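# Four arms carry a loaded container level onto the pallet

## Task

Bring the container completely onto the pallet while keeping it level throughout, never letting anything drop freely by more than a few centimetres, and finish with its contents still inside. The arm bases, in metres, with their facing in degrees counter-clockwise from +x, are: arm1 x=-0.33 y=+0.72 z=+1.07 facing -71; arm2 x=+0.07 y=-0.47 z=+1.10 facing +102; arm3 x=+0.62 y=-0.60 z=+0.63 facing +121; arm4 x=+0.69 y=+0.75 z=+0.61 facing -100. At the end every arm must release and back away, because a result that holds only while a robot supports it does not count. Nothing may be knocked out of the work area or onto the floor.

## Robot and tools

Robots: four identical i2rt Big YAM arms named arm1, arm2, arm3 and arm4. Each has six revolute joints, a two-finger gripper and a wrist camera that rides on top of the hand, looking toward the fingertips when joints 1 and 6 are zero and the hand is level and forward. The hand reaches roughly 1.0 m from the joint 1 axis when fully stretched. A fixed room camera, cam_high, also looks at the scene. Loose objects may occasionally get a brief shove from outside.

Frame: one shared scene frame, origin on the floor, +z up. Bases (metres) and facing (degrees counter-clockwise from +x): arm1 (-0.33, +0.72, +1.07) facing -71; arm2 (+0.07, -0.47, +1.10) facing +102; arm3 (+0.62, -0.60, +0.63) facing +121; arm4 (+0.69, +0.75, +0.61) facing -100. The hand point is midway between the fingertips; its z axis runs along the fingers and its y axis is the opening direction.

Tool execute_actions: argument actions is a list holding exactly one action, or empty to just read state and images. The action is an object keyed by arm name; each arm gets a joints object whose keys are absolute targets, not offsets: joint1_rad, joint2_rad, joint3_rad, joint4_rad, joint5_rad, joint6_rad in radians, and gripper_m in metres. You may include any subset of arms and joints. Ranges, with the tolerance for counting as reached: joint1_rad -2.879 to 2.879 (±0.045), rotation about the base, positive counter-clockwise seen from above, 0 pointing along the base facing; joint2_rad 0 to 3.141 (±0.14), shoulder, 0 has the upper arm pointing back about level, increasing lifts it up and then forward; joint3_rad 0 to 3.019 (±0.09), elbow, 0 folded, increasing opens; joint4_rad -1.692 to 1.57 (±0.055), hand pitch, positive tips fingers up; joint5_rad -1.57 to 1.57 (±0.03), sideways swing, positive to the arm's right; joint6_rad -2.094 to 2.094 (±0.035), roll, positive clockwise viewed from behind the hand; gripper_m 0 to 0.093 (±0.003), fingertip gap, with roughly 50 to 62 N per pad at most. Optional cameras is a list of names from arm1_cam_wrist, arm2_cam_wrist, arm3_cam_wrist, arm4_cam_wrist, cam_high or all; omitted or null gives all, [] gives none. Any unknown key, camera or out-of-range number rejects the whole call and nothing moves. All motions in one action start together but finish separately; each joint has its own speed, so the hand can sweep a wide path between postures. One action lasts at most 15 s.

Tool wait: seconds from 0 to 10; nothing new is commanded, the scene keeps running, and it returns state and images like an empty action.

Tool zoom_image: camera (one name) and region [x0, y0, x1, y1] in pixels of that camera's latest full image, origin top-left, no larger than 504 by 504.

Tool finished_scene: scene (integer) ends the current scene once the last command has been held; irreversible, and its result says whether the task succeeded. Replying with no tool call also ends things.

Reading results: each call returns per-robot state, joint_positions, joint torques and images, with a pictures line listing camera order. joint_status tells how each commanded joint finished. off_target means it stopped short and may still push. contact_stop or time_out means it now holds where it stopped, except that after time_out a joint may keep a target (its old one or one limited to 0.375, 0.375, 0.113, 0.225, 0.075, 0.3 rad from its position for joints 1 to 6) and continue pushing; on_its_own lists such uncommanded behaviour, where held at gives the held target, not the actual angle. To relieve it, command the joint its reported position. A joint supporting a load then sags. joint command not followed (often with a cause line) means a self- and inter-arm collision check blocked that arm's joint targets; the gripper part still runs, those joints show not_followed, and the arm may retry them on later actions until a valid target is sent or the path frees. Empty calls never print this line. Tiny target changes may not move a joint. Torque readings include offsets, scale errors, friction and noise, so treat them as rough.

Cautions: arms do not stop on contact and can push very hard. A hard squeeze between two robots fails everything; a hard hit may too, and the collision check ignores fingers, gripper housings and wrist cameras and can react late. No state line reports robot-to-robot contact. Arms act independently, so one stalled arm does not pause the others. Sustained pushing or load-holding heats motors, even while you are composing a reply, since robots keep holding the last command. MOTOR HOT appears at 85 °C; at 100 °C that arm's motors and gripper go limp (OVER-TEMPERATURE FAULT, joints reporting limit_stop_at_motor_heat; resend targets after cooling) and it drops what it holds. Avoid drops, slips, slams, tilting the container, spilling its load, and anything leaving the work area or reaching the floor. Finish by opening grippers and moving all arms away so the container rests on the pallet unaided.

Each tool is called as name([rows], argument=value, ...), one row to a line, values as JSON.

## Session

execute_actions(actions=[])

Scene clock: 0.00 s.
Joint torques (N m, as the arm reports them, + toward a larger angle): no reading
Motor temperatures (°C, as the motors report them): arm1=[20 20 23 20 19 21] | arm2=[20 21 21 22 22 21] | arm3=[23 20 20 22 21 22] | arm4=[23 20 20 21 20 22]
arm1.joint_positions: joint1_rad=+0.170 joint2_rad=+0.528 joint3_rad=+1.445 joint4_rad=-1.280 joint5_rad=-0.126 joint6_rad=+0.216 gripper_m=+0.094
arm1.joint_status: not commanded
arm1.hand: x=-0.2183 y=+0.5642 z=+1.6645 quat_wxyz=(-0.539, -0.464, -0.678, +0.188) (m; scene frame)
arm2.joint_positions: joint1_rad=-0.616 joint2_rad=+0.446 joint3_rad=+1.337 joint4_rad=-1.350 joint5_rad=-0.025 joint6_rad=+0.195 gripper_m=+0.094
arm2.joint_status: not commanded
arm2.hand: x=+0.1430 y=-0.3170 z=+1.6463 quat_wxyz=(-0.400, +0.397, -0.751, -0.344) (m; scene frame)
arm3.joint_positions: joint1_rad=-0.604 joint2_rad=+0.605 joint3_rad=+1.404 joint4_rad=-1.285 joint5_rad=-0.233 joint6_rad=-0.240 gripper_m=+0.094
arm3.joint_status: not commanded
arm3.hand: x=+0.5876 y=-0.3599 z=+1.1904 quat_wxyz=(-0.354, +0.694, -0.501, -0.378) (m; scene frame)
arm4.joint_positions: joint1_rad=-0.424 joint2_rad=+0.512 joint3_rad=+1.392 joint4_rad=-1.378 joint5_rad=+0.069 joint6_rad=+0.099 gripper_m=+0.094
arm4.joint_status: not commanded
arm4.hand: x=+0.5770 y=+0.6098 z=+1.1632 quat_wxyz=(-0.237, -0.785, -0.343, +0.458) (m; scene frame)
pictures: arm1_cam_wrist, arm2_cam_wrist, arm3_cam_wrist, arm4_cam_wrist, cam_high
Images, in order (width x height): arm1_cam_wrist 504x504, arm2_cam_wrist 504x504, arm3_cam_wrist 504x504, arm4_cam_wrist 504x504, cam_high 504x504.

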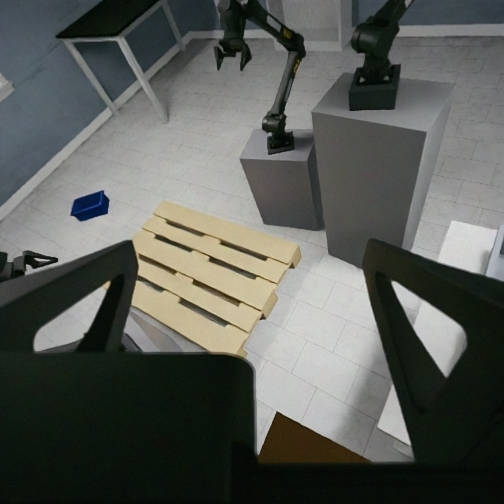

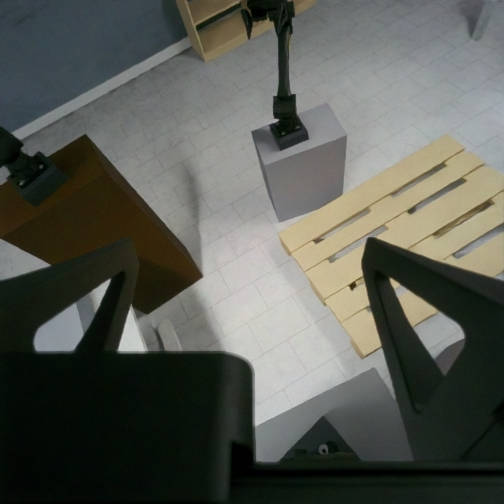

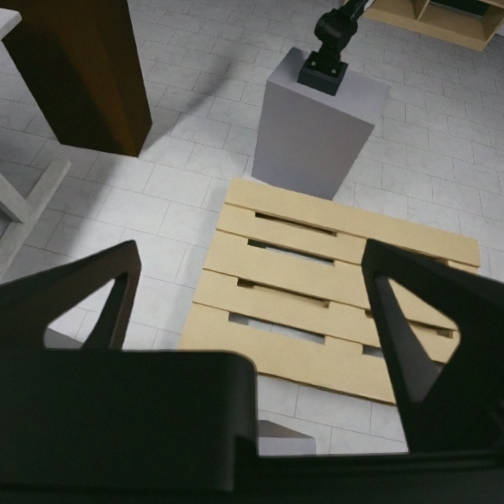

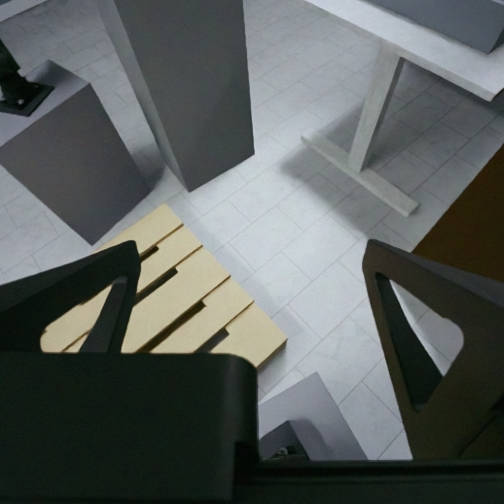

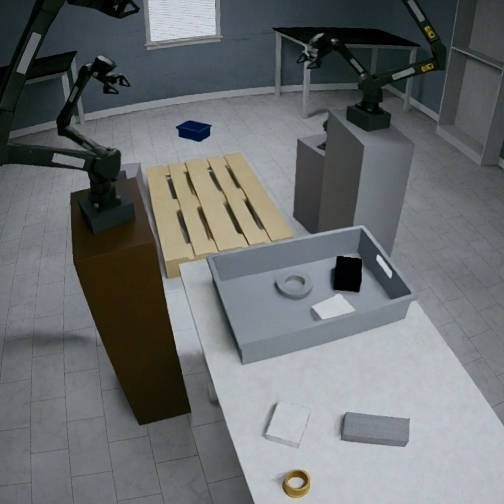

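execute_actions([
  {"arm1":{"joints":{"joint1_rad":0,"joint2_rad":1.3,"joint3_rad":1.3,"joint4_rad":-1.1,"joint5_rad":0,"joint6_rad":0}},"arm2":{"joints":{"joint1_rad":0.35,"joint2_rad":0.9,"joint3_rad":1.1,"joint4_rad":-1.2,"joint5_rad":0,"joint6_rad":0}},"arm3":{"joints":{"joint1_rad":-0.9,"joint2_rad":1.57,"joint3_rad":1.57,"joint4_rad":0,"joint5_rad":0,"joint6_rad":0}},"arm4":{"joints":{"joint1_rad":-0.4,"joint2_rad":1.9,"joint3_rad":1.0,"joint4_rad":0.6,"joint5_rad":0,"joint6_rad":0}}},
])

Scene clock: 19.50 s.
Joint torques (N m, as the arm reports them, + toward a larger angle): arm1=[ -1.14 -12.84  10.46   1.82   0.1   -0.11] | arm2=[-0.03 -3.99 12.05  1.79 -0.03 -0.09] | arm3=[ -1.99 -21.48  11.74   2.98   0.12  -0.02] | arm4=[  2.43 -14.31   9.08   2.7   -0.35  -0.18]
Motor temperatures (°C, as the motors report them): arm1=[20 20 25 20 19 21] | arm2=[20 21 23 22 22 21] | arm3=[23 20 22 23 21 22] | arm4=[23 20 22 21 20 22]
arm1.joint_positions: joint1_rad=+0.008 joint2_rad=+1.308 joint3_rad=+1.288 joint4_rad=-1.113 joint5_rad=-0.003 joint6_rad=+0.012 gripper_m=+0.094
arm1.joint_status: all done
arm1.hand: x=-0.1692 y=+0.2717 z=+1.3524 quat_wxyz=(-0.181, -0.568, -0.793, +0.123) (m; scene frame)
arm2.joint_positions: joint1_rad=+0.348 joint2_rad=+0.907 joint3_rad=+1.096 joint4_rad=-1.217 joint5_rad=+0.001 joint6_rad=+0.013 gripper_m=+0.094
arm2.joint_status: all done
arm2.hand: x=-0.1047 y=-0.1804 z=+1.4389 quat_wxyz=(-0.128, +0.837, -0.475, -0.242) (m; scene frame)
arm3.joint_positions: joint1_rad=-0.892 joint2_rad=+1.592 joint3_rad=+1.531 joint4_rad=-0.023 joint5_rad=-0.003 joint6_rad=-0.013 gripper_m=+0.094
arm3.joint_status: all done
arm3.hand: x=+0.8642 y=+0.0873 z=+1.0892 quat_wxyz=(-0.558, +0.430, -0.600, -0.379) (m; scene frame)
arm4.joint_positions: joint1_rad=-0.413 joint2_rad=+1.893 joint3_rad=+0.997 joint4_rad=+0.578 joint5_rad=+0.005 joint6_rad=+0.016 gripper_m=+0.094
arm4.joint_status: all done
arm4.hand: x=+0.3094 y=+0.1886 z=+0.7083 quat_wxyz=(-0.280, -0.717, -0.371, +0.519) (m; scene frame)
pictures: arm1_cam_wrist, arm2_cam_wrist, arm3_cam_wrist, arm4_cam_wrist, cam_high
Images, in order (width x height): arm1_cam_wrist 504x504, arm2_cam_wrist 504x504, arm3_cam_wrist 504x504, arm4_cam_wrist 504x504, cam_high 504x504.

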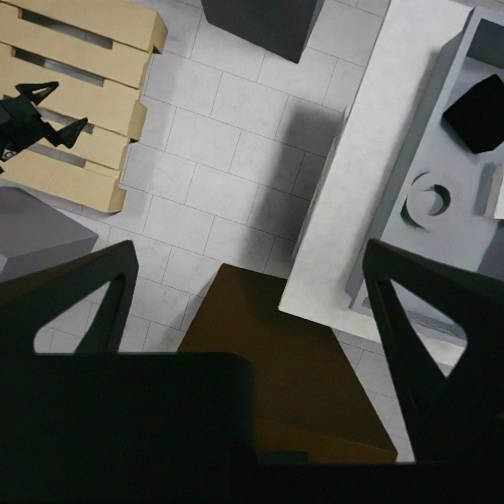

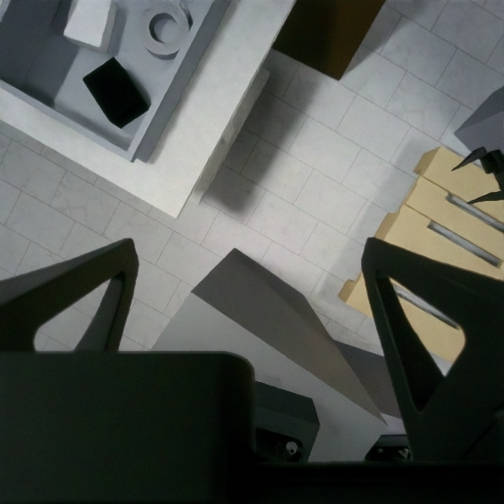

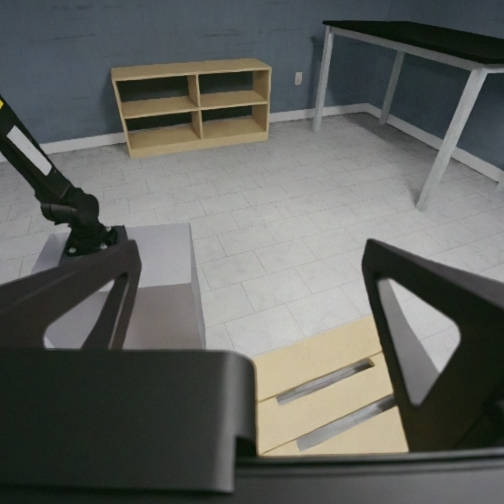

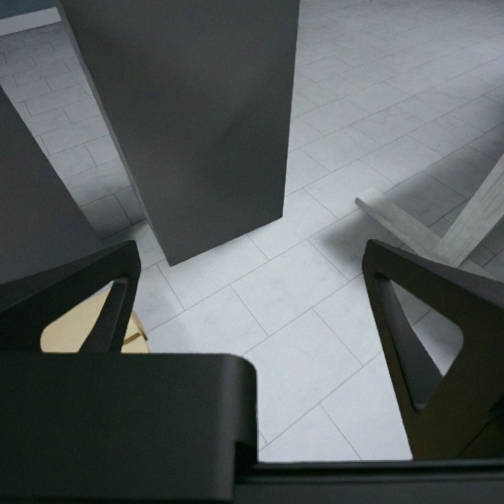

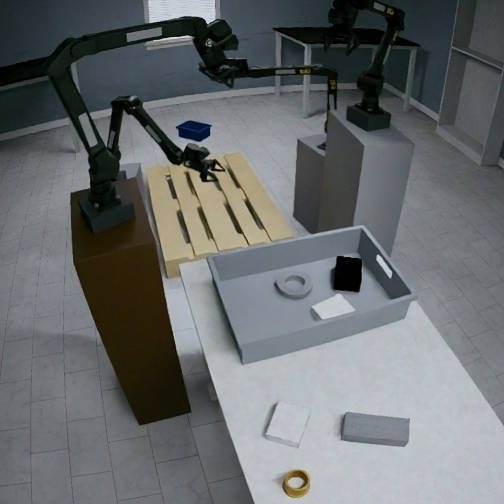

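execute_actions([
  {"arm1":{"joints":{"joint1_rad":-0.7,"joint2_rad":1.4,"joint3_rad":1.4,"joint4_rad":-1.3}},"arm2":{"joints":{"joint1_rad":1.05,"joint2_rad":1.6,"joint3_rad":1.6,"joint4_rad":-1.3}},"arm3":{"joints":{"joint1_rad":0.2,"joint2_rad":1.2,"joint3_rad":1.3,"joint4_rad":-0.2}},"arm4":{"joints":{"joint1_rad":-0.8,"joint2_rad":1.2,"joint3_rad":1.3,"joint4_rad":-0.2}}},
])

Scene clock: 68.53 s.
Joint torques (N m, as the arm reports them, + toward a larger angle): arm1=[ -0.47 -13.17  12.51   0.64   0.    -0.1 ] | arm2=[ -0.81 -15.27  16.33  -0.24  -0.02  -0.08] | arm3=[ -1.24 -12.5    9.7    1.66   0.03  -0.07] | arm4=[ 2.01 -8.76 13.35  1.45 -0.25 -0.16]
Motor temperatures (°C, as the motors report them): arm1=[20 21 29 20 19 21] | arm2=[20 21 26 22 22 21] | arm3=[23 22 25 23 21 22] | arm4=[23 22 22 21 20 22]
arm1.joint_positions: joint1_rad=-0.700 joint2_rad=+1.402 joint3_rad=+1.357 joint4_rad=-1.287 joint5_rad=-0.001 joint6_rad=+0.010 gripper_m=+0.094
arm1.joint_status: all done
arm1.hand: x=-0.4956 y=+0.2867 z=+1.3271 quat_wxyz=(-0.070, -0.822, -0.557, +0.097) (m; scene frame)
arm2.joint_positions: joint1_rad=+1.056 joint2_rad=+1.605 joint3_rad=+1.544 joint4_rad=-1.284 joint5_rad=+0.001 joint6_rad=+0.012 gripper_m=+0.094
arm2.joint_status: all done
arm2.hand: x=-0.4384 y=-0.3089 z=+1.3549 quat_wxyz=(-0.018, +0.980, -0.158, -0.119) (m; scene frame)
arm3.joint_positions: joint1_rad=+0.199 joint2_rad=+1.198 joint3_rad=+1.289 joint4_rad=-0.189 joint5_rad=+0.000 joint6_rad=-0.010 gripper_m=+0.094
arm3.joint_status: all done
arm3.hand: x=+0.2281 y=-0.1668 z=+1.1405 quat_wxyz=(-0.273, +0.683, -0.299, -0.608) (m; scene frame)
arm4.joint_positions: joint1_rad=-0.808 joint2_rad=+1.203 joint3_rad=+1.293 joint4_rad=-0.188 joint5_rad=+0.003 joint6_rad=+0.015 gripper_m=+0.094
arm4.joint_status: all done
arm4.hand: x=+0.2117 y=+0.4389 z=+1.1325 quat_wxyz=(-0.199, -0.709, -0.204, +0.645) (m; scene frame)
pictures: arm1_cam_wrist, arm2_cam_wrist, arm3_cam_wrist, arm4_cam_wrist, cam_high
Images, in order (width x height): arm1_cam_wrist 504x504, arm2_cam_wrist 504x504, arm3_cam_wrist 504x504, arm4_cam_wrist 504x504, cam_high 504x504.

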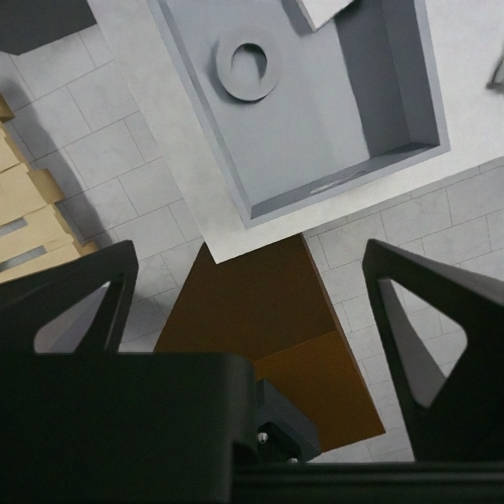

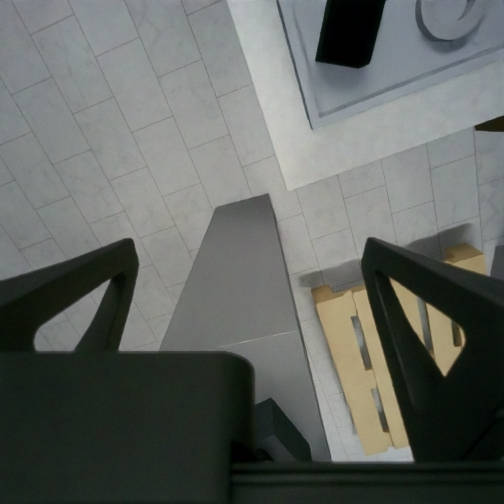

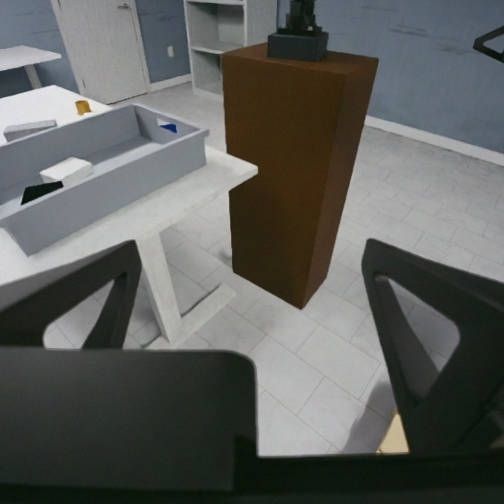

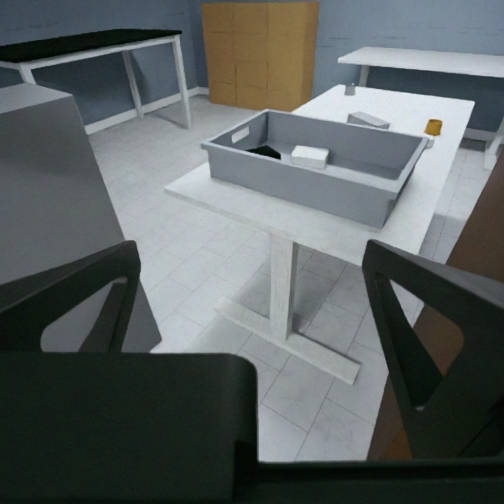

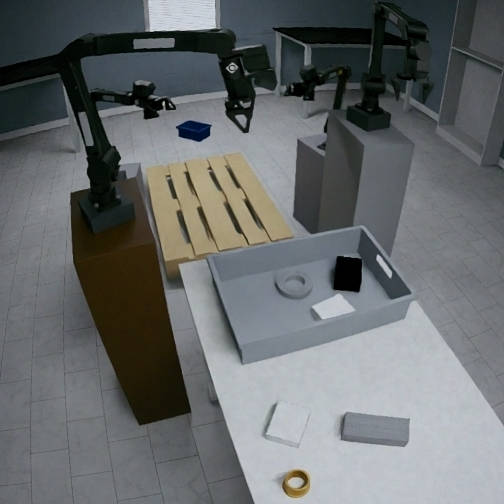

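zoom_image(camera="arm4_cam_wrist", region=[190, 90, 450, 240])

zoom_image(camera="cam_high", region=[190, 210, 430, 370])

Region (190, 90, 450, 240) of arm4_cam_wrist's 504x504 image, scaled by 1.938, with more detail than that image has; it fills the top 291 rows of this view, and the rest is white.

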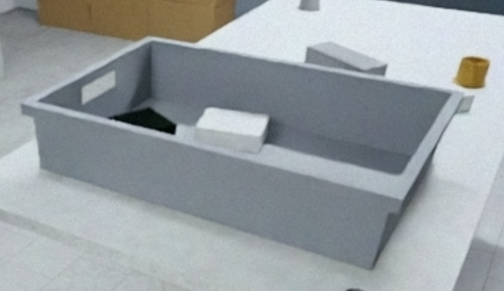

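Region (190, 210, 430, 370) of cam_high's 504x504 image, scaled by 2.100, with more detail than that image has.

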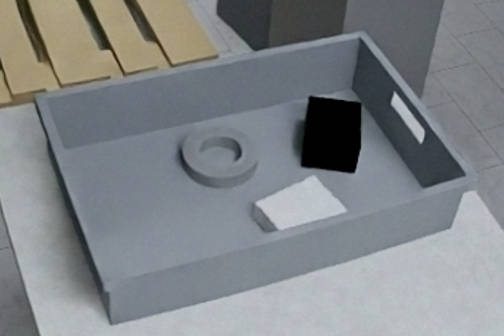

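execute_actions([
  {"arm1":{"joints":{"joint1_rad":-1.10,"joint2_rad":2.02,"joint3_rad":0.98,"joint4_rad":-0.51,"joint6_rad":0.80}},"arm2":{"joints":{"joint1_rad":0.962,"joint2_rad":2.76,"joint3_rad":2.45,"joint4_rad":-1.21,"joint6_rad":-0.40}}},
], cameras=["arm1_cam_wrist","arm2_cam_wrist","cam_high"])

Scene clock: 164.50 s.
Joint torques (N m, as the arm reports them, + toward a larger angle): arm1=[  0.12 -18.08   6.05   1.15   0.06   0.1 ] | arm2=[  0.32 -28.65  14.5    0.27  -0.06  -0.1 ] | arm3=[ -1.24 -12.4    9.8    1.59  -0.03  -0.04] | arm4=[ 1.99 -8.72 13.36  1.46 -0.25 -0.16]
Motor temperatures (°C, as the motors report them): arm1=[20 21 33 20 19 21] | arm2=[20 22 31 22 22 21] | arm3=[23 21 25 23 21 22] | arm4=[23 21 26 21 20 22]
arm1.joint_positions: joint1_rad=-1.112 joint2_rad=+2.029 joint3_rad=+0.960 joint4_rad=-0.524 joint5_rad=+0.000 joint6_rad=+0.789 gripper_m=+0.094
arm1.joint_status: all done
arm1.hand: x=-0.6280 y=+0.4155 z=+0.9265 quat_wxyz=(+0.007, -1.000, +0.000, -0.009) (m; scene frame)
arm2.joint_positions: joint1_rad=+0.956 joint2_rad=+2.774 joint3_rad=+2.401 joint4_rad=-1.217 joint5_rad=+0.001 joint6_rad=-0.387 gripper_m=+0.094
arm2.joint_status: all done
arm2.hand: x=-0.6195 y=-0.1727 z=+0.9321 quat_wxyz=(+0.001, +1.000, -0.011, +0.002) (m; scene frame)
arm3.joint_positions: joint1_rad=+0.199 joint2_rad=+1.198 joint3_rad=+1.289 joint4_rad=-0.189 joint5_rad=+0.000 joint6_rad=-0.010 gripper_m=+0.094
arm3.joint_status: not commanded
arm3.hand: x=+0.2281 y=-0.1668 z=+1.1405 quat_wxyz=(-0.273, +0.683, -0.299, -0.608) (m; scene frame)
arm4.joint_positions: joint1_rad=-0.808 joint2_rad=+1.203 joint3_rad=+1.293 joint4_rad=-0.188 joint5_rad=+0.003 joint6_rad=+0.015 gripper_m=+0.094
arm4.joint_status: not commanded
arm4.hand: x=+0.2117 y=+0.4389 z=+1.1325 quat_wxyz=(-0.199, -0.709, -0.204, +0.645) (m; scene frame)
pictures: arm1_cam_wrist, arm2_cam_wrist, cam_high
Images, in order (width x height): arm1_cam_wrist 504x504, arm2_cam_wrist 504x504, cam_high 504x504.

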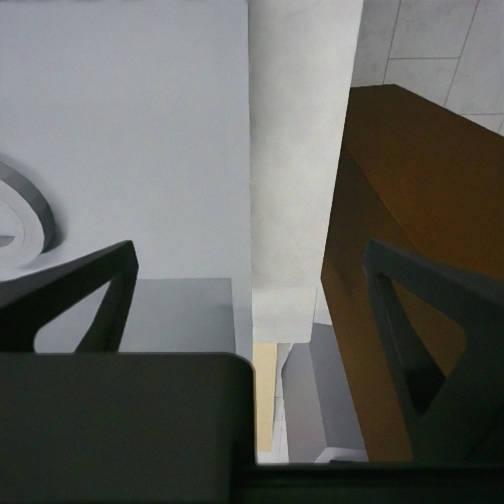

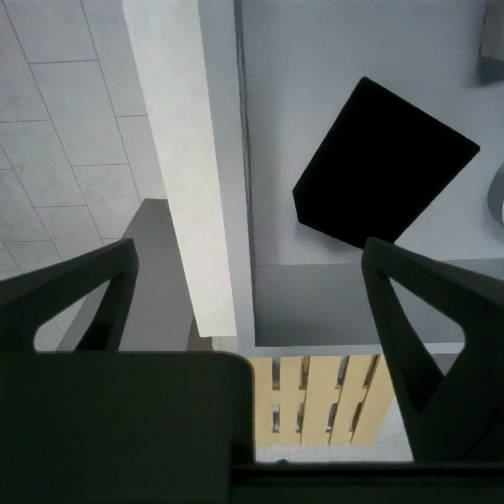

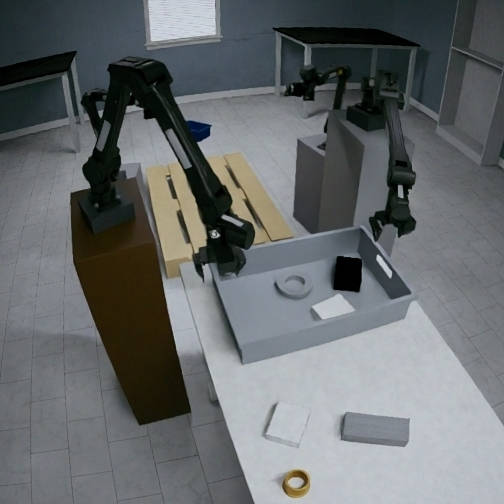

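execute_actions([
  {"arm1":{"joints":{"joint1_rad":-1.082,"joint2_rad":2.153,"joint3_rad":1.03,"joint4_rad":-0.40,"joint6_rad":0.82}},"arm2":{"joints":{"joint1_rad":0.985,"joint2_rad":2.86,"joint3_rad":2.51,"joint4_rad":-1.145,"joint6_rad":-0.38}}},
], cameras=["arm1_cam_wrist","arm2_cam_wrist","cam_high","arm4_cam_wrist"])

Scene clock: 182.83 s.
Joint torques (N m, as the arm reports them, + toward a larger angle): arm1=[ -0.02 -18.06   4.78   1.16   0.06   0.1 ] | arm2=[ -0.5  -24.    14.53   0.79  -0.07   0.13] | arm3=[ -1.64 -12.15   9.77   1.55  -0.01  -0.04] | arm4=[ 1.99 -8.76 13.35  1.46 -0.25 -0.16]
Motor temperatures (°C, as the motors report them): arm1=[20 22 30 20 19 21] | arm2=[20 24 31 22 22 21] | arm3=[23 21 25 23 21 22] | arm4=[23 21 26 21 20 22]
arm1.joint_positions: joint1_rad=-1.091 joint2_rad=+2.149 joint3_rad=+1.023 joint4_rad=-0.412 joint5_rad=+0.000 joint6_rad=+0.808 gripper_m=+0.094
arm1.joint_status: all done
arm1.hand: x=-0.6418 y=+0.3878 z=+0.8870 quat_wxyz=(-0.013, -1.000, -0.001, +0.010) (m; scene frame)
arm2.joint_positions: joint1_rad=+0.986 joint2_rad=+2.806 joint3_rad=+2.464 joint4_rad=-1.160 joint5_rad=+0.001 joint6_rad=-0.387 gripper_m=+0.094
arm2.joint_status: all done
arm2.hand: x=-0.6540 y=-0.1826 z=+0.9321 quat_wxyz=(-0.016, +0.999, +0.004, -0.039) (m; scene frame)
arm3.joint_positions: joint1_rad=+0.199 joint2_rad=+1.198 joint3_rad=+1.289 joint4_rad=-0.189 joint5_rad=+0.000 joint6_rad=-0.010 gripper_m=+0.094
arm3.joint_status: not commanded
arm3.hand: x=+0.2281 y=-0.1668 z=+1.1405 quat_wxyz=(-0.273, +0.683, -0.299, -0.608) (m; scene frame)
arm4.joint_positions: joint1_rad=-0.808 joint2_rad=+1.203 joint3_rad=+1.293 joint4_rad=-0.188 joint5_rad=+0.003 joint6_rad=+0.015 gripper_m=+0.094
arm4.joint_status: not commanded
arm4.hand: x=+0.2117 y=+0.4389 z=+1.1325 quat_wxyz=(-0.199, -0.709, -0.204, +0.645) (m; scene frame)
pictures: arm1_cam_wrist, arm2_cam_wrist, arm4_cam_wrist, cam_high
Images, in order (width x height): arm1_cam_wrist 504x504, arm2_cam_wrist 504x504, arm4_cam_wrist 504x504, cam_high 504x504.

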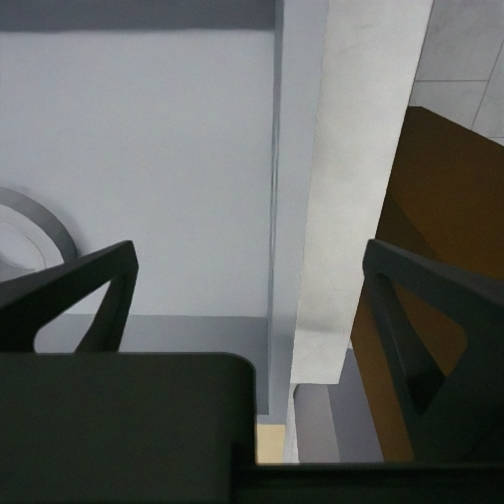

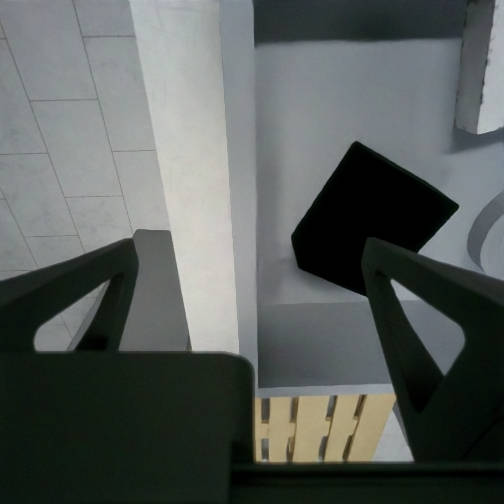

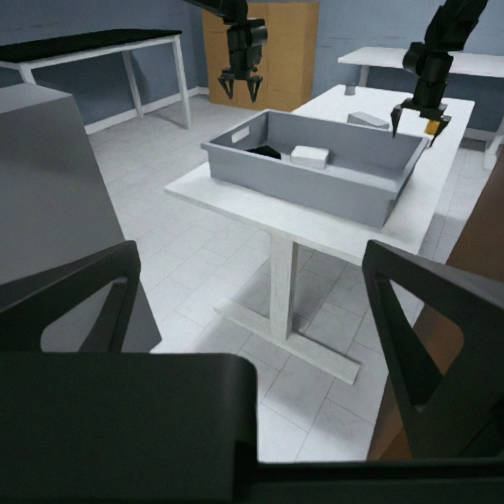

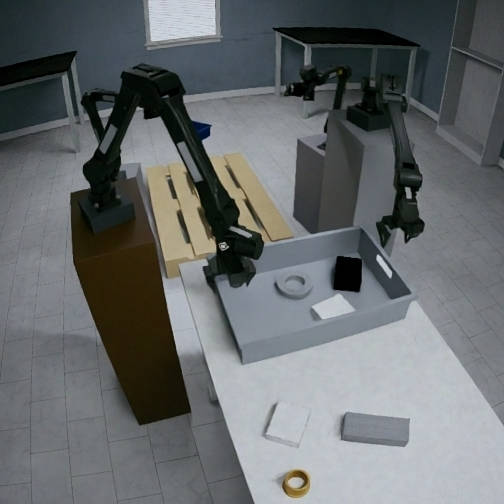

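execute_actions([
  {"arm1":{"joints":{"joint1_rad":-1.072,"joint2_rad":2.425,"joint3_rad":1.075,"joint4_rad":-0.19,"joint6_rad":0.838}},"arm2":{"joints":{"joint1_rad":0.975,"joint2_rad":3.08,"joint3_rad":2.645,"joint4_rad":-1.075,"joint6_rad":-0.38}}},
], cameras=["arm1_cam_wrist","arm2_cam_wrist","cam_high","arm4_cam_wrist"])

Scene clock: 200.63 s.
Joint torques (N m, as the arm reports them, + toward a larger angle): arm1=[-0.45 -4.56  3.66  3.1  -0.57  0.02] | arm2=[ -0.94 -26.9   12.92   0.56  -0.07   0.12] | arm3=[ -1.13 -12.25   9.81   1.57  -0.01  -0.04] | arm4=[ 1.99 -8.69 13.35  1.46 -0.25 -0.16]
Motor temperatures (°C, as the motors report them): arm1=[20 22 29 20 19 21] | arm2=[20 24 31 22 22 21] | arm3=[23 21 26 23 21 22] | arm4=[23 21 26 21 20 22]
arm1.joint_positions: joint1_rad=-1.075 joint2_rad=+2.263 joint3_rad=+1.079 joint4_rad=-0.253 joint5_rad=+0.017 joint6_rad=+0.835 gripper_m=+0.094
arm1.joint_status: joint2_rad time_out (moved +0.113 of +0.276); joint4_rad time_out (moved +0.159 of +0.222); the others done
arm1.on_its_own: joint2_rad reads +2.263 and still pushes toward +2.425 since a time_out; joint4_rad reads -0.253 and still pushes toward -0.190 since a time_out
arm1.hand: x=-0.6623 y=+0.3595 z=+0.8485 quat_wxyz=(-0.045, -0.998, +0.006, +0.050) (m; scene frame)
arm2.joint_positions: joint1_rad=+0.983 joint2_rad=+3.072 joint3_rad=+2.610 joint4_rad=-1.086 joint5_rad=+0.001 joint6_rad=-0.387 gripper_m=+0.094
arm2.joint_status: all done
arm2.hand: x=-0.6304 y=-0.1899 z=+0.7870 quat_wxyz=(-0.007, +1.000, +0.003, -0.017) (m; scene frame)
arm3.joint_positions: joint1_rad=+0.199 joint2_rad=+1.198 joint3_rad=+1.289 joint4_rad=-0.189 joint5_rad=+0.000 joint6_rad=-0.010 gripper_m=+0.094
arm3.joint_status: not commanded
arm3.hand: x=+0.2281 y=-0.1668 z=+1.1405 quat_wxyz=(-0.273, +0.683, -0.299, -0.608) (m; scene frame)
arm4.joint_positions: joint1_rad=-0.808 joint2_rad=+1.203 joint3_rad=+1.293 joint4_rad=-0.188 joint5_rad=+0.003 joint6_rad=+0.015 gripper_m=+0.094
arm4.joint_status: not commanded
arm4.hand: x=+0.2117 y=+0.4389 z=+1.1325 quat_wxyz=(-0.199, -0.709, -0.204, +0.645) (m; scene frame)
pictures: arm1_cam_wrist, arm2_cam_wrist, arm4_cam_wrist, cam_high
Images, in order (width x height): arm1_cam_wrist 504x504, arm2_cam_wrist 504x504, arm4_cam_wrist 504x504, cam_high 504x504.

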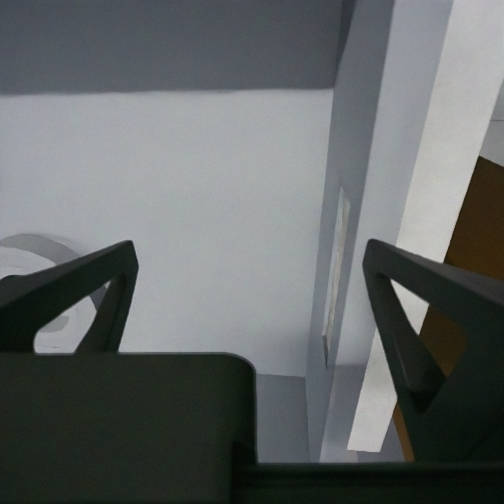

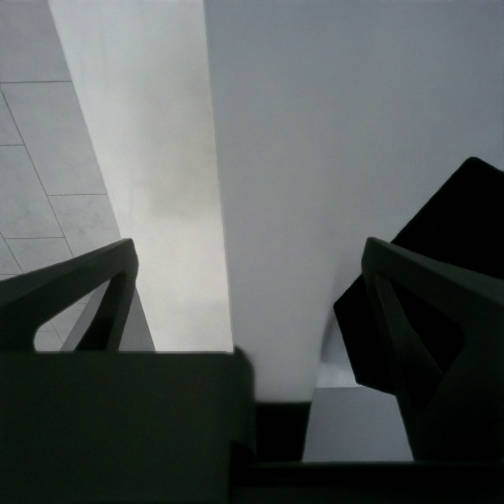

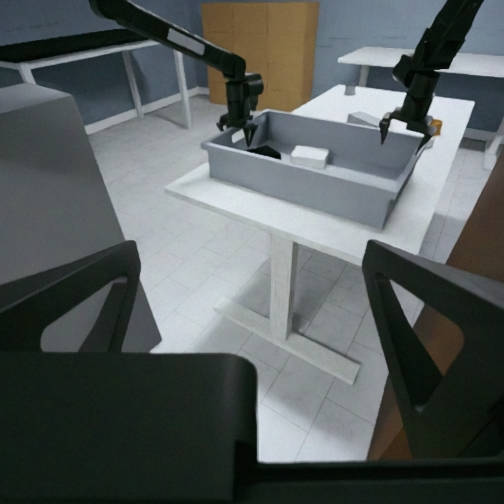

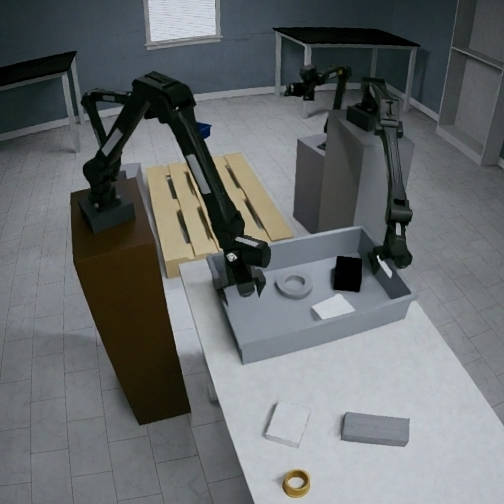

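execute_actions([
  {"arm1":{"joints":{"joint2_rad":2.10,"joint4_rad":-0.36}}},
], cameras=[])

execute_actions([
  {"arm1":{"joints":{"joint2_rad":2.14,"joint3_rad":0.96,"joint4_rad":-0.42}}},
], cameras=["arm1_cam_wrist"])

Scene clock: 213.13 s.
Joint torques (N m, as the arm reports them, + toward a larger angle): arm1=[ -0.47 -17.28   5.92   0.7   -0.1    0.  ] | arm2=[ -0.99 -27.05  12.94   0.56  -0.06   0.12] | arm3=[ -1.53 -12.01   9.78   1.57  -0.01  -0.05] | arm4=[ 2.   -8.75 13.35  1.46 -0.25 -0.16]
Motor temperatures (°C, as the motors report them): arm1=[20 22 28 20 19 21] | arm2=[20 25 30 22 22 21] | arm3=[23 21 26 23 21 22] | arm4=[23 21 27 21 20 22]
arm1.joint_positions: joint1_rad=-1.075 joint2_rad=+2.081 joint3_rad=+1.065 joint4_rad=-0.351 joint5_rad=+0.004 joint6_rad=+0.835 gripper_m=+0.094
arm1.joint_status: all done
arm1.hand: x=-0.6777 y=+0.3399 z=+0.9297 quat_wxyz=(-0.075, -0.995, +0.005, +0.069) (m; scene frame)
arm2.joint_positions: joint1_rad=+0.983 joint2_rad=+3.072 joint3_rad=+2.610 joint4_rad=-1.086 joint5_rad=+0.001 joint6_rad=-0.387 gripper_m=+0.094
arm2.joint_status: not commanded
arm2.hand: x=-0.6304 y=-0.1899 z=+0.7870 quat_wxyz=(-0.007, +1.000, +0.003, -0.017) (m; scene frame)
arm3.joint_positions: joint1_rad=+0.199 joint2_rad=+1.198 joint3_rad=+1.289 joint4_rad=-0.189 joint5_rad=+0.000 joint6_rad=-0.010 gripper_m=+0.094
arm3.joint_status: not commanded
arm3.hand: x=+0.2281 y=-0.1668 z=+1.1405 quat_wxyz=(-0.273, +0.683, -0.299, -0.608) (m; scene frame)
arm4.joint_positions: joint1_rad=-0.808 joint2_rad=+1.203 joint3_rad=+1.293 joint4_rad=-0.188 joint5_rad=+0.003 joint6_rad=+0.015 gripper_m=+0.094
arm4.joint_status: not commanded
arm4.hand: x=+0.2117 y=+0.4389 z=+1.1325 quat_wxyz=(-0.199, -0.709, -0.204, +0.645) (m; scene frame)
pictures: none
No camera images: the call's "cameras" was empty. Leave "cameras" out to get every camera's image.

Scene clock: 214.10 s.
Joint torques (N m, as the arm reports them, + toward a larger angle): arm1=[ -0.45 -17.1    4.36   0.5   -0.1    0.03] | arm2=[ -0.96 -26.98  12.95   0.55  -0.07   0.12] | arm3=[ -1.38 -12.28   9.82   1.55   0.02  -0.06] | arm4=[ 2.   -8.74 13.35  1.46 -0.25 -0.16]
Motor temperatures (°C, as the motors report them): arm1=[20 22 28 20 19 21] | arm2=[20 25 30 22 22 21] | arm3=[23 21 26 23 21 22] | arm4=[23 21 27 21 20 22]
arm1.joint_positions: joint1_rad=-1.075 joint2_rad=+2.139 joint3_rad=+0.950 joint4_rad=-0.414 joint5_rad=+0.004 joint6_rad=+0.835 gripper_m=+0.094
arm1.joint_status: all done
arm1.hand: x=-0.6097 y=+0.4134 z=+0.8802 quat_wxyz=(+0.012, -1.000, +0.005, -0.011) (m; scene frame)
arm2.joint_positions: joint1_rad=+0.983 joint2_rad=+3.072 joint3_rad=+2.610 joint4_rad=-1.086 joint5_rad=+0.001 joint6_rad=-0.387 gripper_m=+0.094
arm2.joint_status: not commanded
arm2.hand: x=-0.6304 y=-0.1899 z=+0.7870 quat_wxyz=(-0.007, +1.000, +0.003, -0.017) (m; scene frame)
arm3.joint_positions: joint1_rad=+0.199 joint2_rad=+1.198 joint3_rad=+1.289 joint4_rad=-0.189 joint5_rad=+0.000 joint6_rad=-0.010 gripper_m=+0.094
arm3.joint_status: not commanded
arm3.hand: x=+0.2281 y=-0.1668 z=+1.1405 quat_wxyz=(-0.273, +0.683, -0.299, -0.608) (m; scene frame)
arm4.joint_positions: joint1_rad=-0.808 joint2_rad=+1.203 joint3_rad=+1.293 joint4_rad=-0.188 joint5_rad=+0.003 joint6_rad=+0.015 gripper_m=+0.094
arm4.joint_status: not commanded
arm4.hand: x=+0.2117 y=+0.4389 z=+1.1325 quat_wxyz=(-0.199, -0.709, -0.204, +0.645) (m; scene frame)
pictures: arm1_cam_wrist
Images, in order (width x height): arm1_cam_wrist 504x504.

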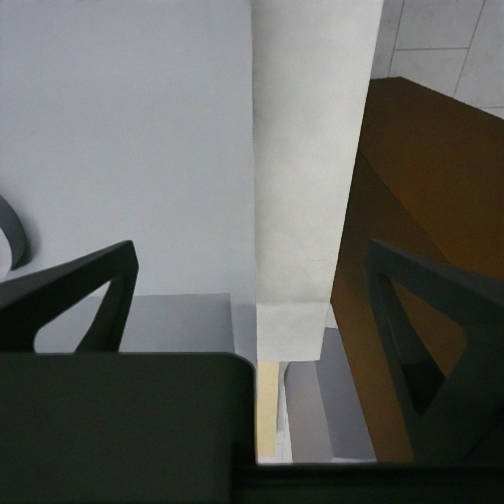

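execute_actions([
  {"arm1":{"joints":{"joint2_rad":2.27,"joint3_rad":1.005,"joint4_rad":-0.33}}},
], cameras=[])

execute_actions([
  {"arm1":{"joints":{"joint2_rad":2.39,"joint3_rad":1.05,"joint4_rad":-0.22}}},
], cameras=["arm1_cam_wrist","arm4_cam_wrist"])

Scene clock: 222.97 s.
Joint torques (N m, as the arm reports them, + toward a larger angle): arm1=[ -0.41 -17.72   3.3    0.98  -0.1    0.03] | arm2=[ -0.95 -27.01  12.94   0.55  -0.07   0.12] | arm3=[ -1.1  -12.27   9.83   1.61  -0.02  -0.03] | arm4=[ 1.99 -8.74 13.35  1.46 -0.25 -0.16]
Motor temperatures (°C, as the motors report them): arm1=[20 22 28 20 19 21] | arm2=[20 25 30 22 22 21] | arm3=[23 21 26 23 21 22] | arm4=[23 21 27 21 20 22]
arm1.joint_positions: joint1_rad=-1.075 joint2_rad=+2.268 joint3_rad=+1.000 joint4_rad=-0.341 joint5_rad=+0.004 joint6_rad=+0.835 gripper_m=+0.094
arm1.joint_status: all done
arm1.hand: x=-0.6127 y=+0.4099 z=+0.8342 quat_wxyz=(+0.014, -1.000, +0.005, -0.012) (m; scene frame)
arm2.joint_positions: joint1_rad=+0.983 joint2_rad=+3.072 joint3_rad=+2.610 joint4_rad=-1.086 joint5_rad=+0.001 joint6_rad=-0.387 gripper_m=+0.094
arm2.joint_status: not commanded
arm2.hand: x=-0.6304 y=-0.1899 z=+0.7870 quat_wxyz=(-0.007, +1.000, +0.003, -0.017) (m; scene frame)
arm3.joint_positions: joint1_rad=+0.199 joint2_rad=+1.198 joint3_rad=+1.289 joint4_rad=-0.189 joint5_rad=+0.000 joint6_rad=-0.010 gripper_m=+0.094
arm3.joint_status: not commanded
arm3.hand: x=+0.2281 y=-0.1668 z=+1.1405 quat_wxyz=(-0.273, +0.683, -0.299, -0.608) (m; scene frame)
arm4.joint_positions: joint1_rad=-0.808 joint2_rad=+1.203 joint3_rad=+1.293 joint4_rad=-0.188 joint5_rad=+0.003 joint6_rad=+0.015 gripper_m=+0.094
arm4.joint_status: not commanded
arm4.hand: x=+0.2117 y=+0.4389 z=+1.1325 quat_wxyz=(-0.199, -0.709, -0.204, +0.645) (m; scene frame)
pictures: none
No camera images: the call's "cameras" was empty. Leave "cameras" out to get every camera's image.

Scene clock: 223.90 s.
Joint torques (N m, as the arm reports them, + toward a larger angle): arm1=[ -0.36 -18.98   2.83   1.15  -0.11   0.03] | arm2=[ -0.93 -27.06  12.94   0.55  -0.06   0.12] | arm3=[ -1.37 -12.14   9.77   1.51   0.01  -0.06] | arm4=[ 2.01 -8.74 13.36  1.46 -0.25 -0.16]
Motor temperatures (°C, as the motors report them): arm1=[20 22 28 20 19 21] | arm2=[20 25 30 22 22 21] | arm3=[23 21 26 23 21 22] | arm4=[23 21 27 21 20 22]
arm1.joint_positions: joint1_rad=-1.075 joint2_rad=+2.386 joint3_rad=+1.047 joint4_rad=-0.233 joint5_rad=+0.004 joint6_rad=+0.835 gripper_m=+0.094
arm1.joint_status: all done
arm1.hand: x=-0.6192 y=+0.4027 z=+0.7903 quat_wxyz=(+0.001, -1.000, +0.005, +0.000) (m; scene frame)
arm2.joint_positions: joint1_rad=+0.983 joint2_rad=+3.072 joint3_rad=+2.610 joint4_rad=-1.086 joint5_rad=+0.001 joint6_rad=-0.387 gripper_m=+0.094
arm2.joint_status: not commanded
arm2.hand: x=-0.6304 y=-0.1899 z=+0.7870 quat_wxyz=(-0.007, +1.000, +0.003, -0.017) (m; scene frame)
arm3.joint_positions: joint1_rad=+0.199 joint2_rad=+1.198 joint3_rad=+1.289 joint4_rad=-0.189 joint5_rad=+0.000 joint6_rad=-0.010 gripper_m=+0.094
arm3.joint_status: not commanded
arm3.hand: x=+0.2281 y=-0.1668 z=+1.1405 quat_wxyz=(-0.273, +0.683, -0.299, -0.608) (m; scene frame)
arm4.joint_positions: joint1_rad=-0.808 joint2_rad=+1.203 joint3_rad=+1.293 joint4_rad=-0.188 joint5_rad=+0.003 joint6_rad=+0.015 gripper_m=+0.094
arm4.joint_status: not commanded
arm4.hand: x=+0.2117 y=+0.4389 z=+1.1325 quat_wxyz=(-0.199, -0.709, -0.204, +0.645) (m; scene frame)
pictures: arm1_cam_wrist, arm4_cam_wrist
Images, in order (width x height): arm1_cam_wrist 504x504, arm4_cam_wrist 504x504.

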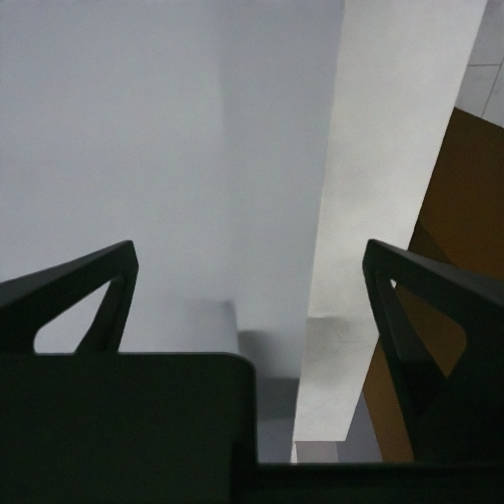

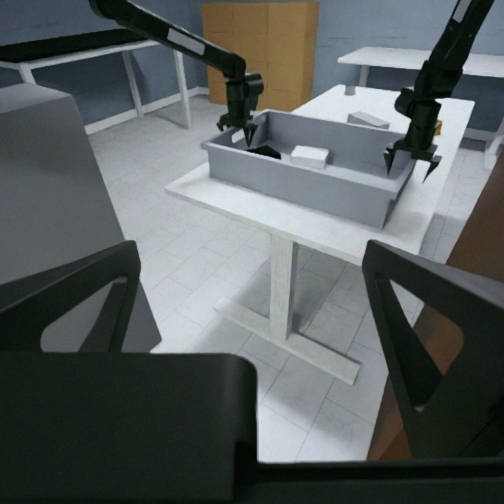

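execute_actions([
  {"arm1":{"joints":{"gripper_m":0}},"arm2":{"joints":{"gripper_m":0}}},
], cameras=["arm1_cam_wrist","arm2_cam_wrist","cam_high"])

Scene clock: 229.43 s.
Joint torques (N m, as the arm reports them, + toward a larger angle): arm1=[ -0.34 -18.38   3.09   0.82   0.27   0.17] | arm2=[ -1.21 -27.    12.97   0.28  -1.23   0.28] | arm3=[ -1.31 -12.06   9.86   1.47   0.01  -0.05] | arm4=[ 1.99 -8.74 13.35  1.45 -0.25 -0.16]
Motor temperatures (°C, as the motors report them): arm1=[20 22 28 20 19 21] | arm2=[20 25 30 22 22 21] | arm3=[23 21 26 23 21 22] | arm4=[23 21 27 21 20 22]
arm1.joint_positions: joint1_rad=-1.076 joint2_rad=+2.386 joint3_rad=+1.042 joint4_rad=-0.224 joint5_rad=-0.006 joint6_rad=+0.821 gripper_m=+0.013
arm1.joint_status: gripper_m off_target (ended at +0.013, target +0.000)
arm1.hand: x=-0.6173 y=+0.4028 z=+0.7898 quat_wxyz=(-0.004, -1.000, -0.002, -0.003) (m; scene frame)
arm2.joint_positions: joint1_rad=+0.986 joint2_rad=+3.072 joint3_rad=+2.610 joint4_rad=-1.081 joint5_rad=+0.027 joint6_rad=-0.401 gripper_m=+0.012
arm2.joint_status: gripper_m off_target (ended at +0.012, target +0.000)
arm2.hand: x=-0.6309 y=-0.1873 z=+0.7871 quat_wxyz=(-0.021, +1.000, +0.011, -0.015) (m; scene frame)
arm3.joint_positions: joint1_rad=+0.199 joint2_rad=+1.198 joint3_rad=+1.289 joint4_rad=-0.189 joint5_rad=+0.000 joint6_rad=-0.010 gripper_m=+0.094
arm3.joint_status: not commanded
arm3.hand: x=+0.2281 y=-0.1668 z=+1.1405 quat_wxyz=(-0.273, +0.683, -0.299, -0.608) (m; scene frame)
arm4.joint_positions: joint1_rad=-0.808 joint2_rad=+1.203 joint3_rad=+1.293 joint4_rad=-0.188 joint5_rad=+0.003 joint6_rad=+0.015 gripper_m=+0.094
arm4.joint_status: not commanded
arm4.hand: x=+0.2117 y=+0.4389 z=+1.1325 quat_wxyz=(-0.199, -0.709, -0.204, +0.645) (m; scene frame)
pictures: arm1_cam_wrist, arm2_cam_wrist, cam_high
Images, in order (width x height): arm1_cam_wrist 504x504, arm2_cam_wrist 504x504, cam_high 504x504.

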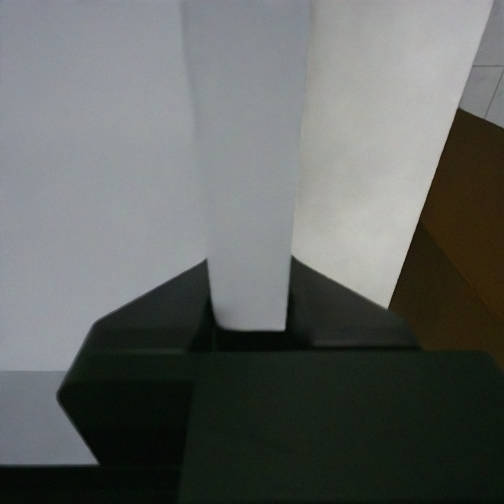

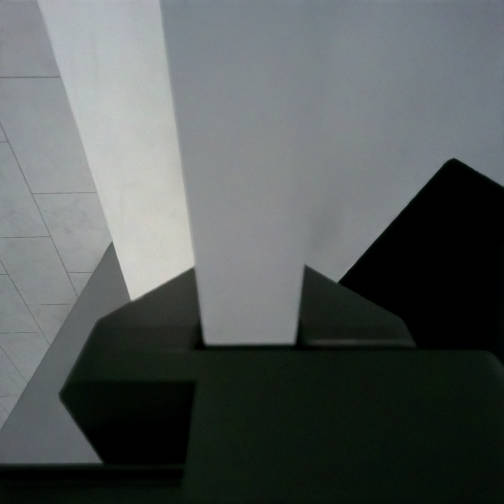

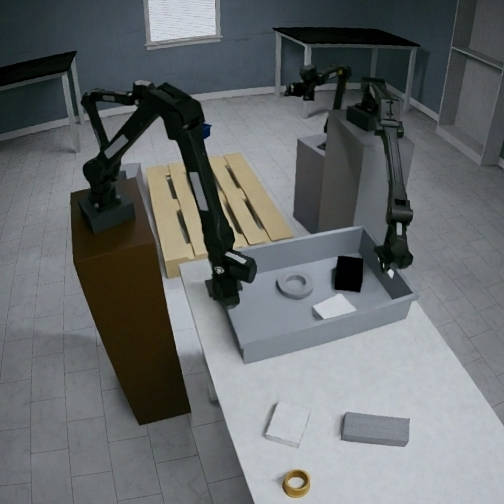

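execute_actions([
  {"arm1":{"joints":{"joint2_rad":2.27,"joint3_rad":1.015,"joint4_rad":-0.29}},"arm2":{"joints":{"joint2_rad":2.93,"joint3_rad":2.55,"joint4_rad":-1.11}}},
], cameras=["arm4_cam_wrist","cam_high"])

Scene clock: 236.33 s.
Joint torques (N m, as the arm reports them, + toward a larger angle): arm1=[ -0.56 -25.04   2.59  -0.63   0.6    0.17] | arm2=[ -0.6  -35.37   9.36  -1.39  -1.89   0.38] | arm3=[ -1.33 -12.21   9.82   1.6    0.02  -0.05] | arm4=[ 1.99 -8.73 13.35  1.46 -0.25 -0.16]
Motor temperatures (°C, as the motors report them): arm1=[20 22 28 20 19 21] | arm2=[20 25 30 22 23 21] | arm3=[23 21 26 23 21 22] | arm4=[23 21 27 21 20 22]
arm1.joint_positions: joint1_rad=-1.073 joint2_rad=+2.342 joint3_rad=+1.013 joint4_rad=-0.258 joint5_rad=-0.015 joint6_rad=+0.821 gripper_m=+0.013
arm1.joint_status: all done
arm1.hand: x=-0.6096 y=+0.4070 z=+0.8054 quat_wxyz=(+0.000, -1.000, -0.003, -0.012) (m; scene frame)
arm2.joint_positions: joint1_rad=+0.979 joint2_rad=+3.035 joint3_rad=+2.554 joint4_rad=-1.080 joint5_rad=+0.042 joint6_rad=-0.410 gripper_m=+0.012
arm2.joint_status: all done
arm2.hand: x=-0.6215 y=-0.1826 z=+0.7945 quat_wxyz=(-0.024, +1.000, +0.012, -0.003) (m; scene frame)
arm3.joint_positions: joint1_rad=+0.199 joint2_rad=+1.198 joint3_rad=+1.289 joint4_rad=-0.189 joint5_rad=+0.000 joint6_rad=-0.010 gripper_m=+0.094
arm3.joint_status: not commanded
arm3.hand: x=+0.2281 y=-0.1668 z=+1.1405 quat_wxyz=(-0.273, +0.683, -0.299, -0.608) (m; scene frame)
arm4.joint_positions: joint1_rad=-0.808 joint2_rad=+1.203 joint3_rad=+1.293 joint4_rad=-0.188 joint5_rad=+0.003 joint6_rad=+0.015 gripper_m=+0.094
arm4.joint_status: not commanded
arm4.hand: x=+0.2117 y=+0.4389 z=+1.1325 quat_wxyz=(-0.199, -0.709, -0.204, +0.645) (m; scene frame)
pictures: arm4_cam_wrist, cam_high
Images, in order (width x height): arm4_cam_wrist 504x504, cam_high 504x504.

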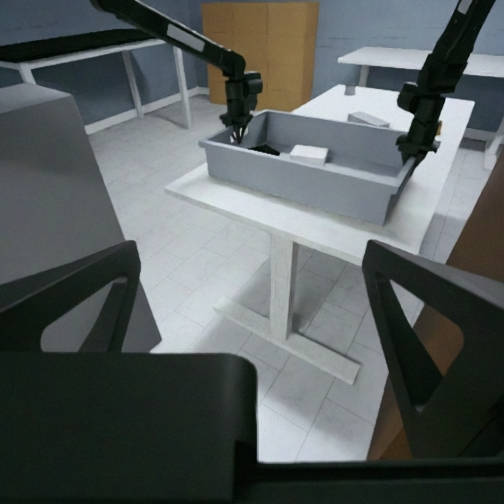

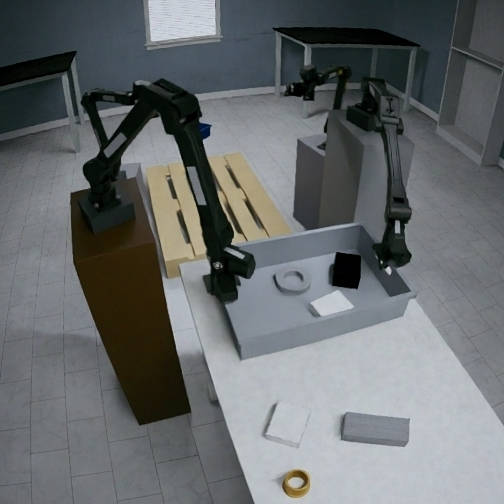

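execute_actions([
  {"arm1":{"joints":{"joint2_rad":2.21,"joint3_rad":1.0,"joint4_rad":-0.31}},"arm2":{"joints":{"joint2_rad":2.845,"joint3_rad":2.50,"joint4_rad":-1.125}}},
], cameras=["arm4_cam_wrist","arm3_cam_wrist"])

Scene clock: 252.87 s.
Joint torques (N m, as the arm reports them, + toward a larger angle): arm1=[ -1.33 -23.04   3.82  -0.26   0.41   0.09] | arm2=[ -1.16 -36.53  10.45  -1.97  -1.33   0.27] | arm3=[ -1.42 -12.46   9.79   1.62   0.03  -0.05] | arm4=[ 2.   -8.74 13.35  1.46 -0.25 -0.16]
Motor temperatures (°C, as the motors report them): arm1=[20 23 27 20 19 21] | arm2=[20 27 28 22 25 21] | arm3=[23 21 26 23 21 22] | arm4=[23 21 27 21 20 22]
arm1.joint_positions: joint1_rad=-1.069 joint2_rad=+2.273 joint3_rad=+0.989 joint4_rad=-0.285 joint5_rad=-0.010 joint6_rad=+0.829 gripper_m=+0.013
arm1.joint_status: all done
arm1.hand: x=-0.6124 y=+0.4029 z=+0.8308 quat_wxyz=(-0.005, -1.000, -0.001, -0.004) (m; scene frame)
arm2.joint_positions: joint1_rad=+0.984 joint2_rad=+2.962 joint3_rad=+2.493 joint4_rad=-1.081 joint5_rad=+0.030 joint6_rad=-0.400 gripper_m=+0.012
arm2.joint_status: all done
arm2.hand: x=-0.6284 y=-0.1860 z=+0.8265 quat_wxyz=(-0.020, +1.000, +0.009, -0.010) (m; scene frame)
arm3.joint_positions: joint1_rad=+0.199 joint2_rad=+1.198 joint3_rad=+1.289 joint4_rad=-0.189 joint5_rad=+0.000 joint6_rad=-0.010 gripper_m=+0.094
arm3.joint_status: not commanded
arm3.hand: x=+0.2281 y=-0.1668 z=+1.1405 quat_wxyz=(-0.273, +0.683, -0.299, -0.608) (m; scene frame)
arm4.joint_positions: joint1_rad=-0.808 joint2_rad=+1.203 joint3_rad=+1.293 joint4_rad=-0.188 joint5_rad=+0.003 joint6_rad=+0.015 gripper_m=+0.094
arm4.joint_status: not commanded
arm4.hand: x=+0.2117 y=+0.4389 z=+1.1325 quat_wxyz=(-0.199, -0.709, -0.204, +0.645) (m; scene frame)
pictures: arm3_cam_wrist, arm4_cam_wrist
Images, in order (width x height): arm3_cam_wrist 504x504, arm4_cam_wrist 504x504.

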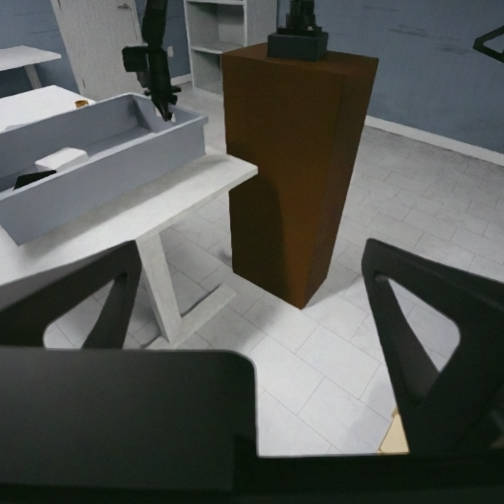

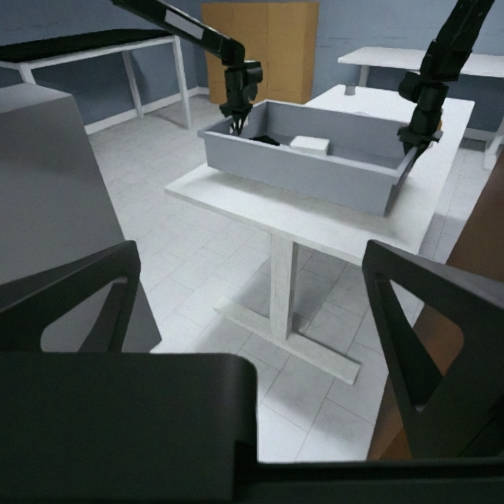

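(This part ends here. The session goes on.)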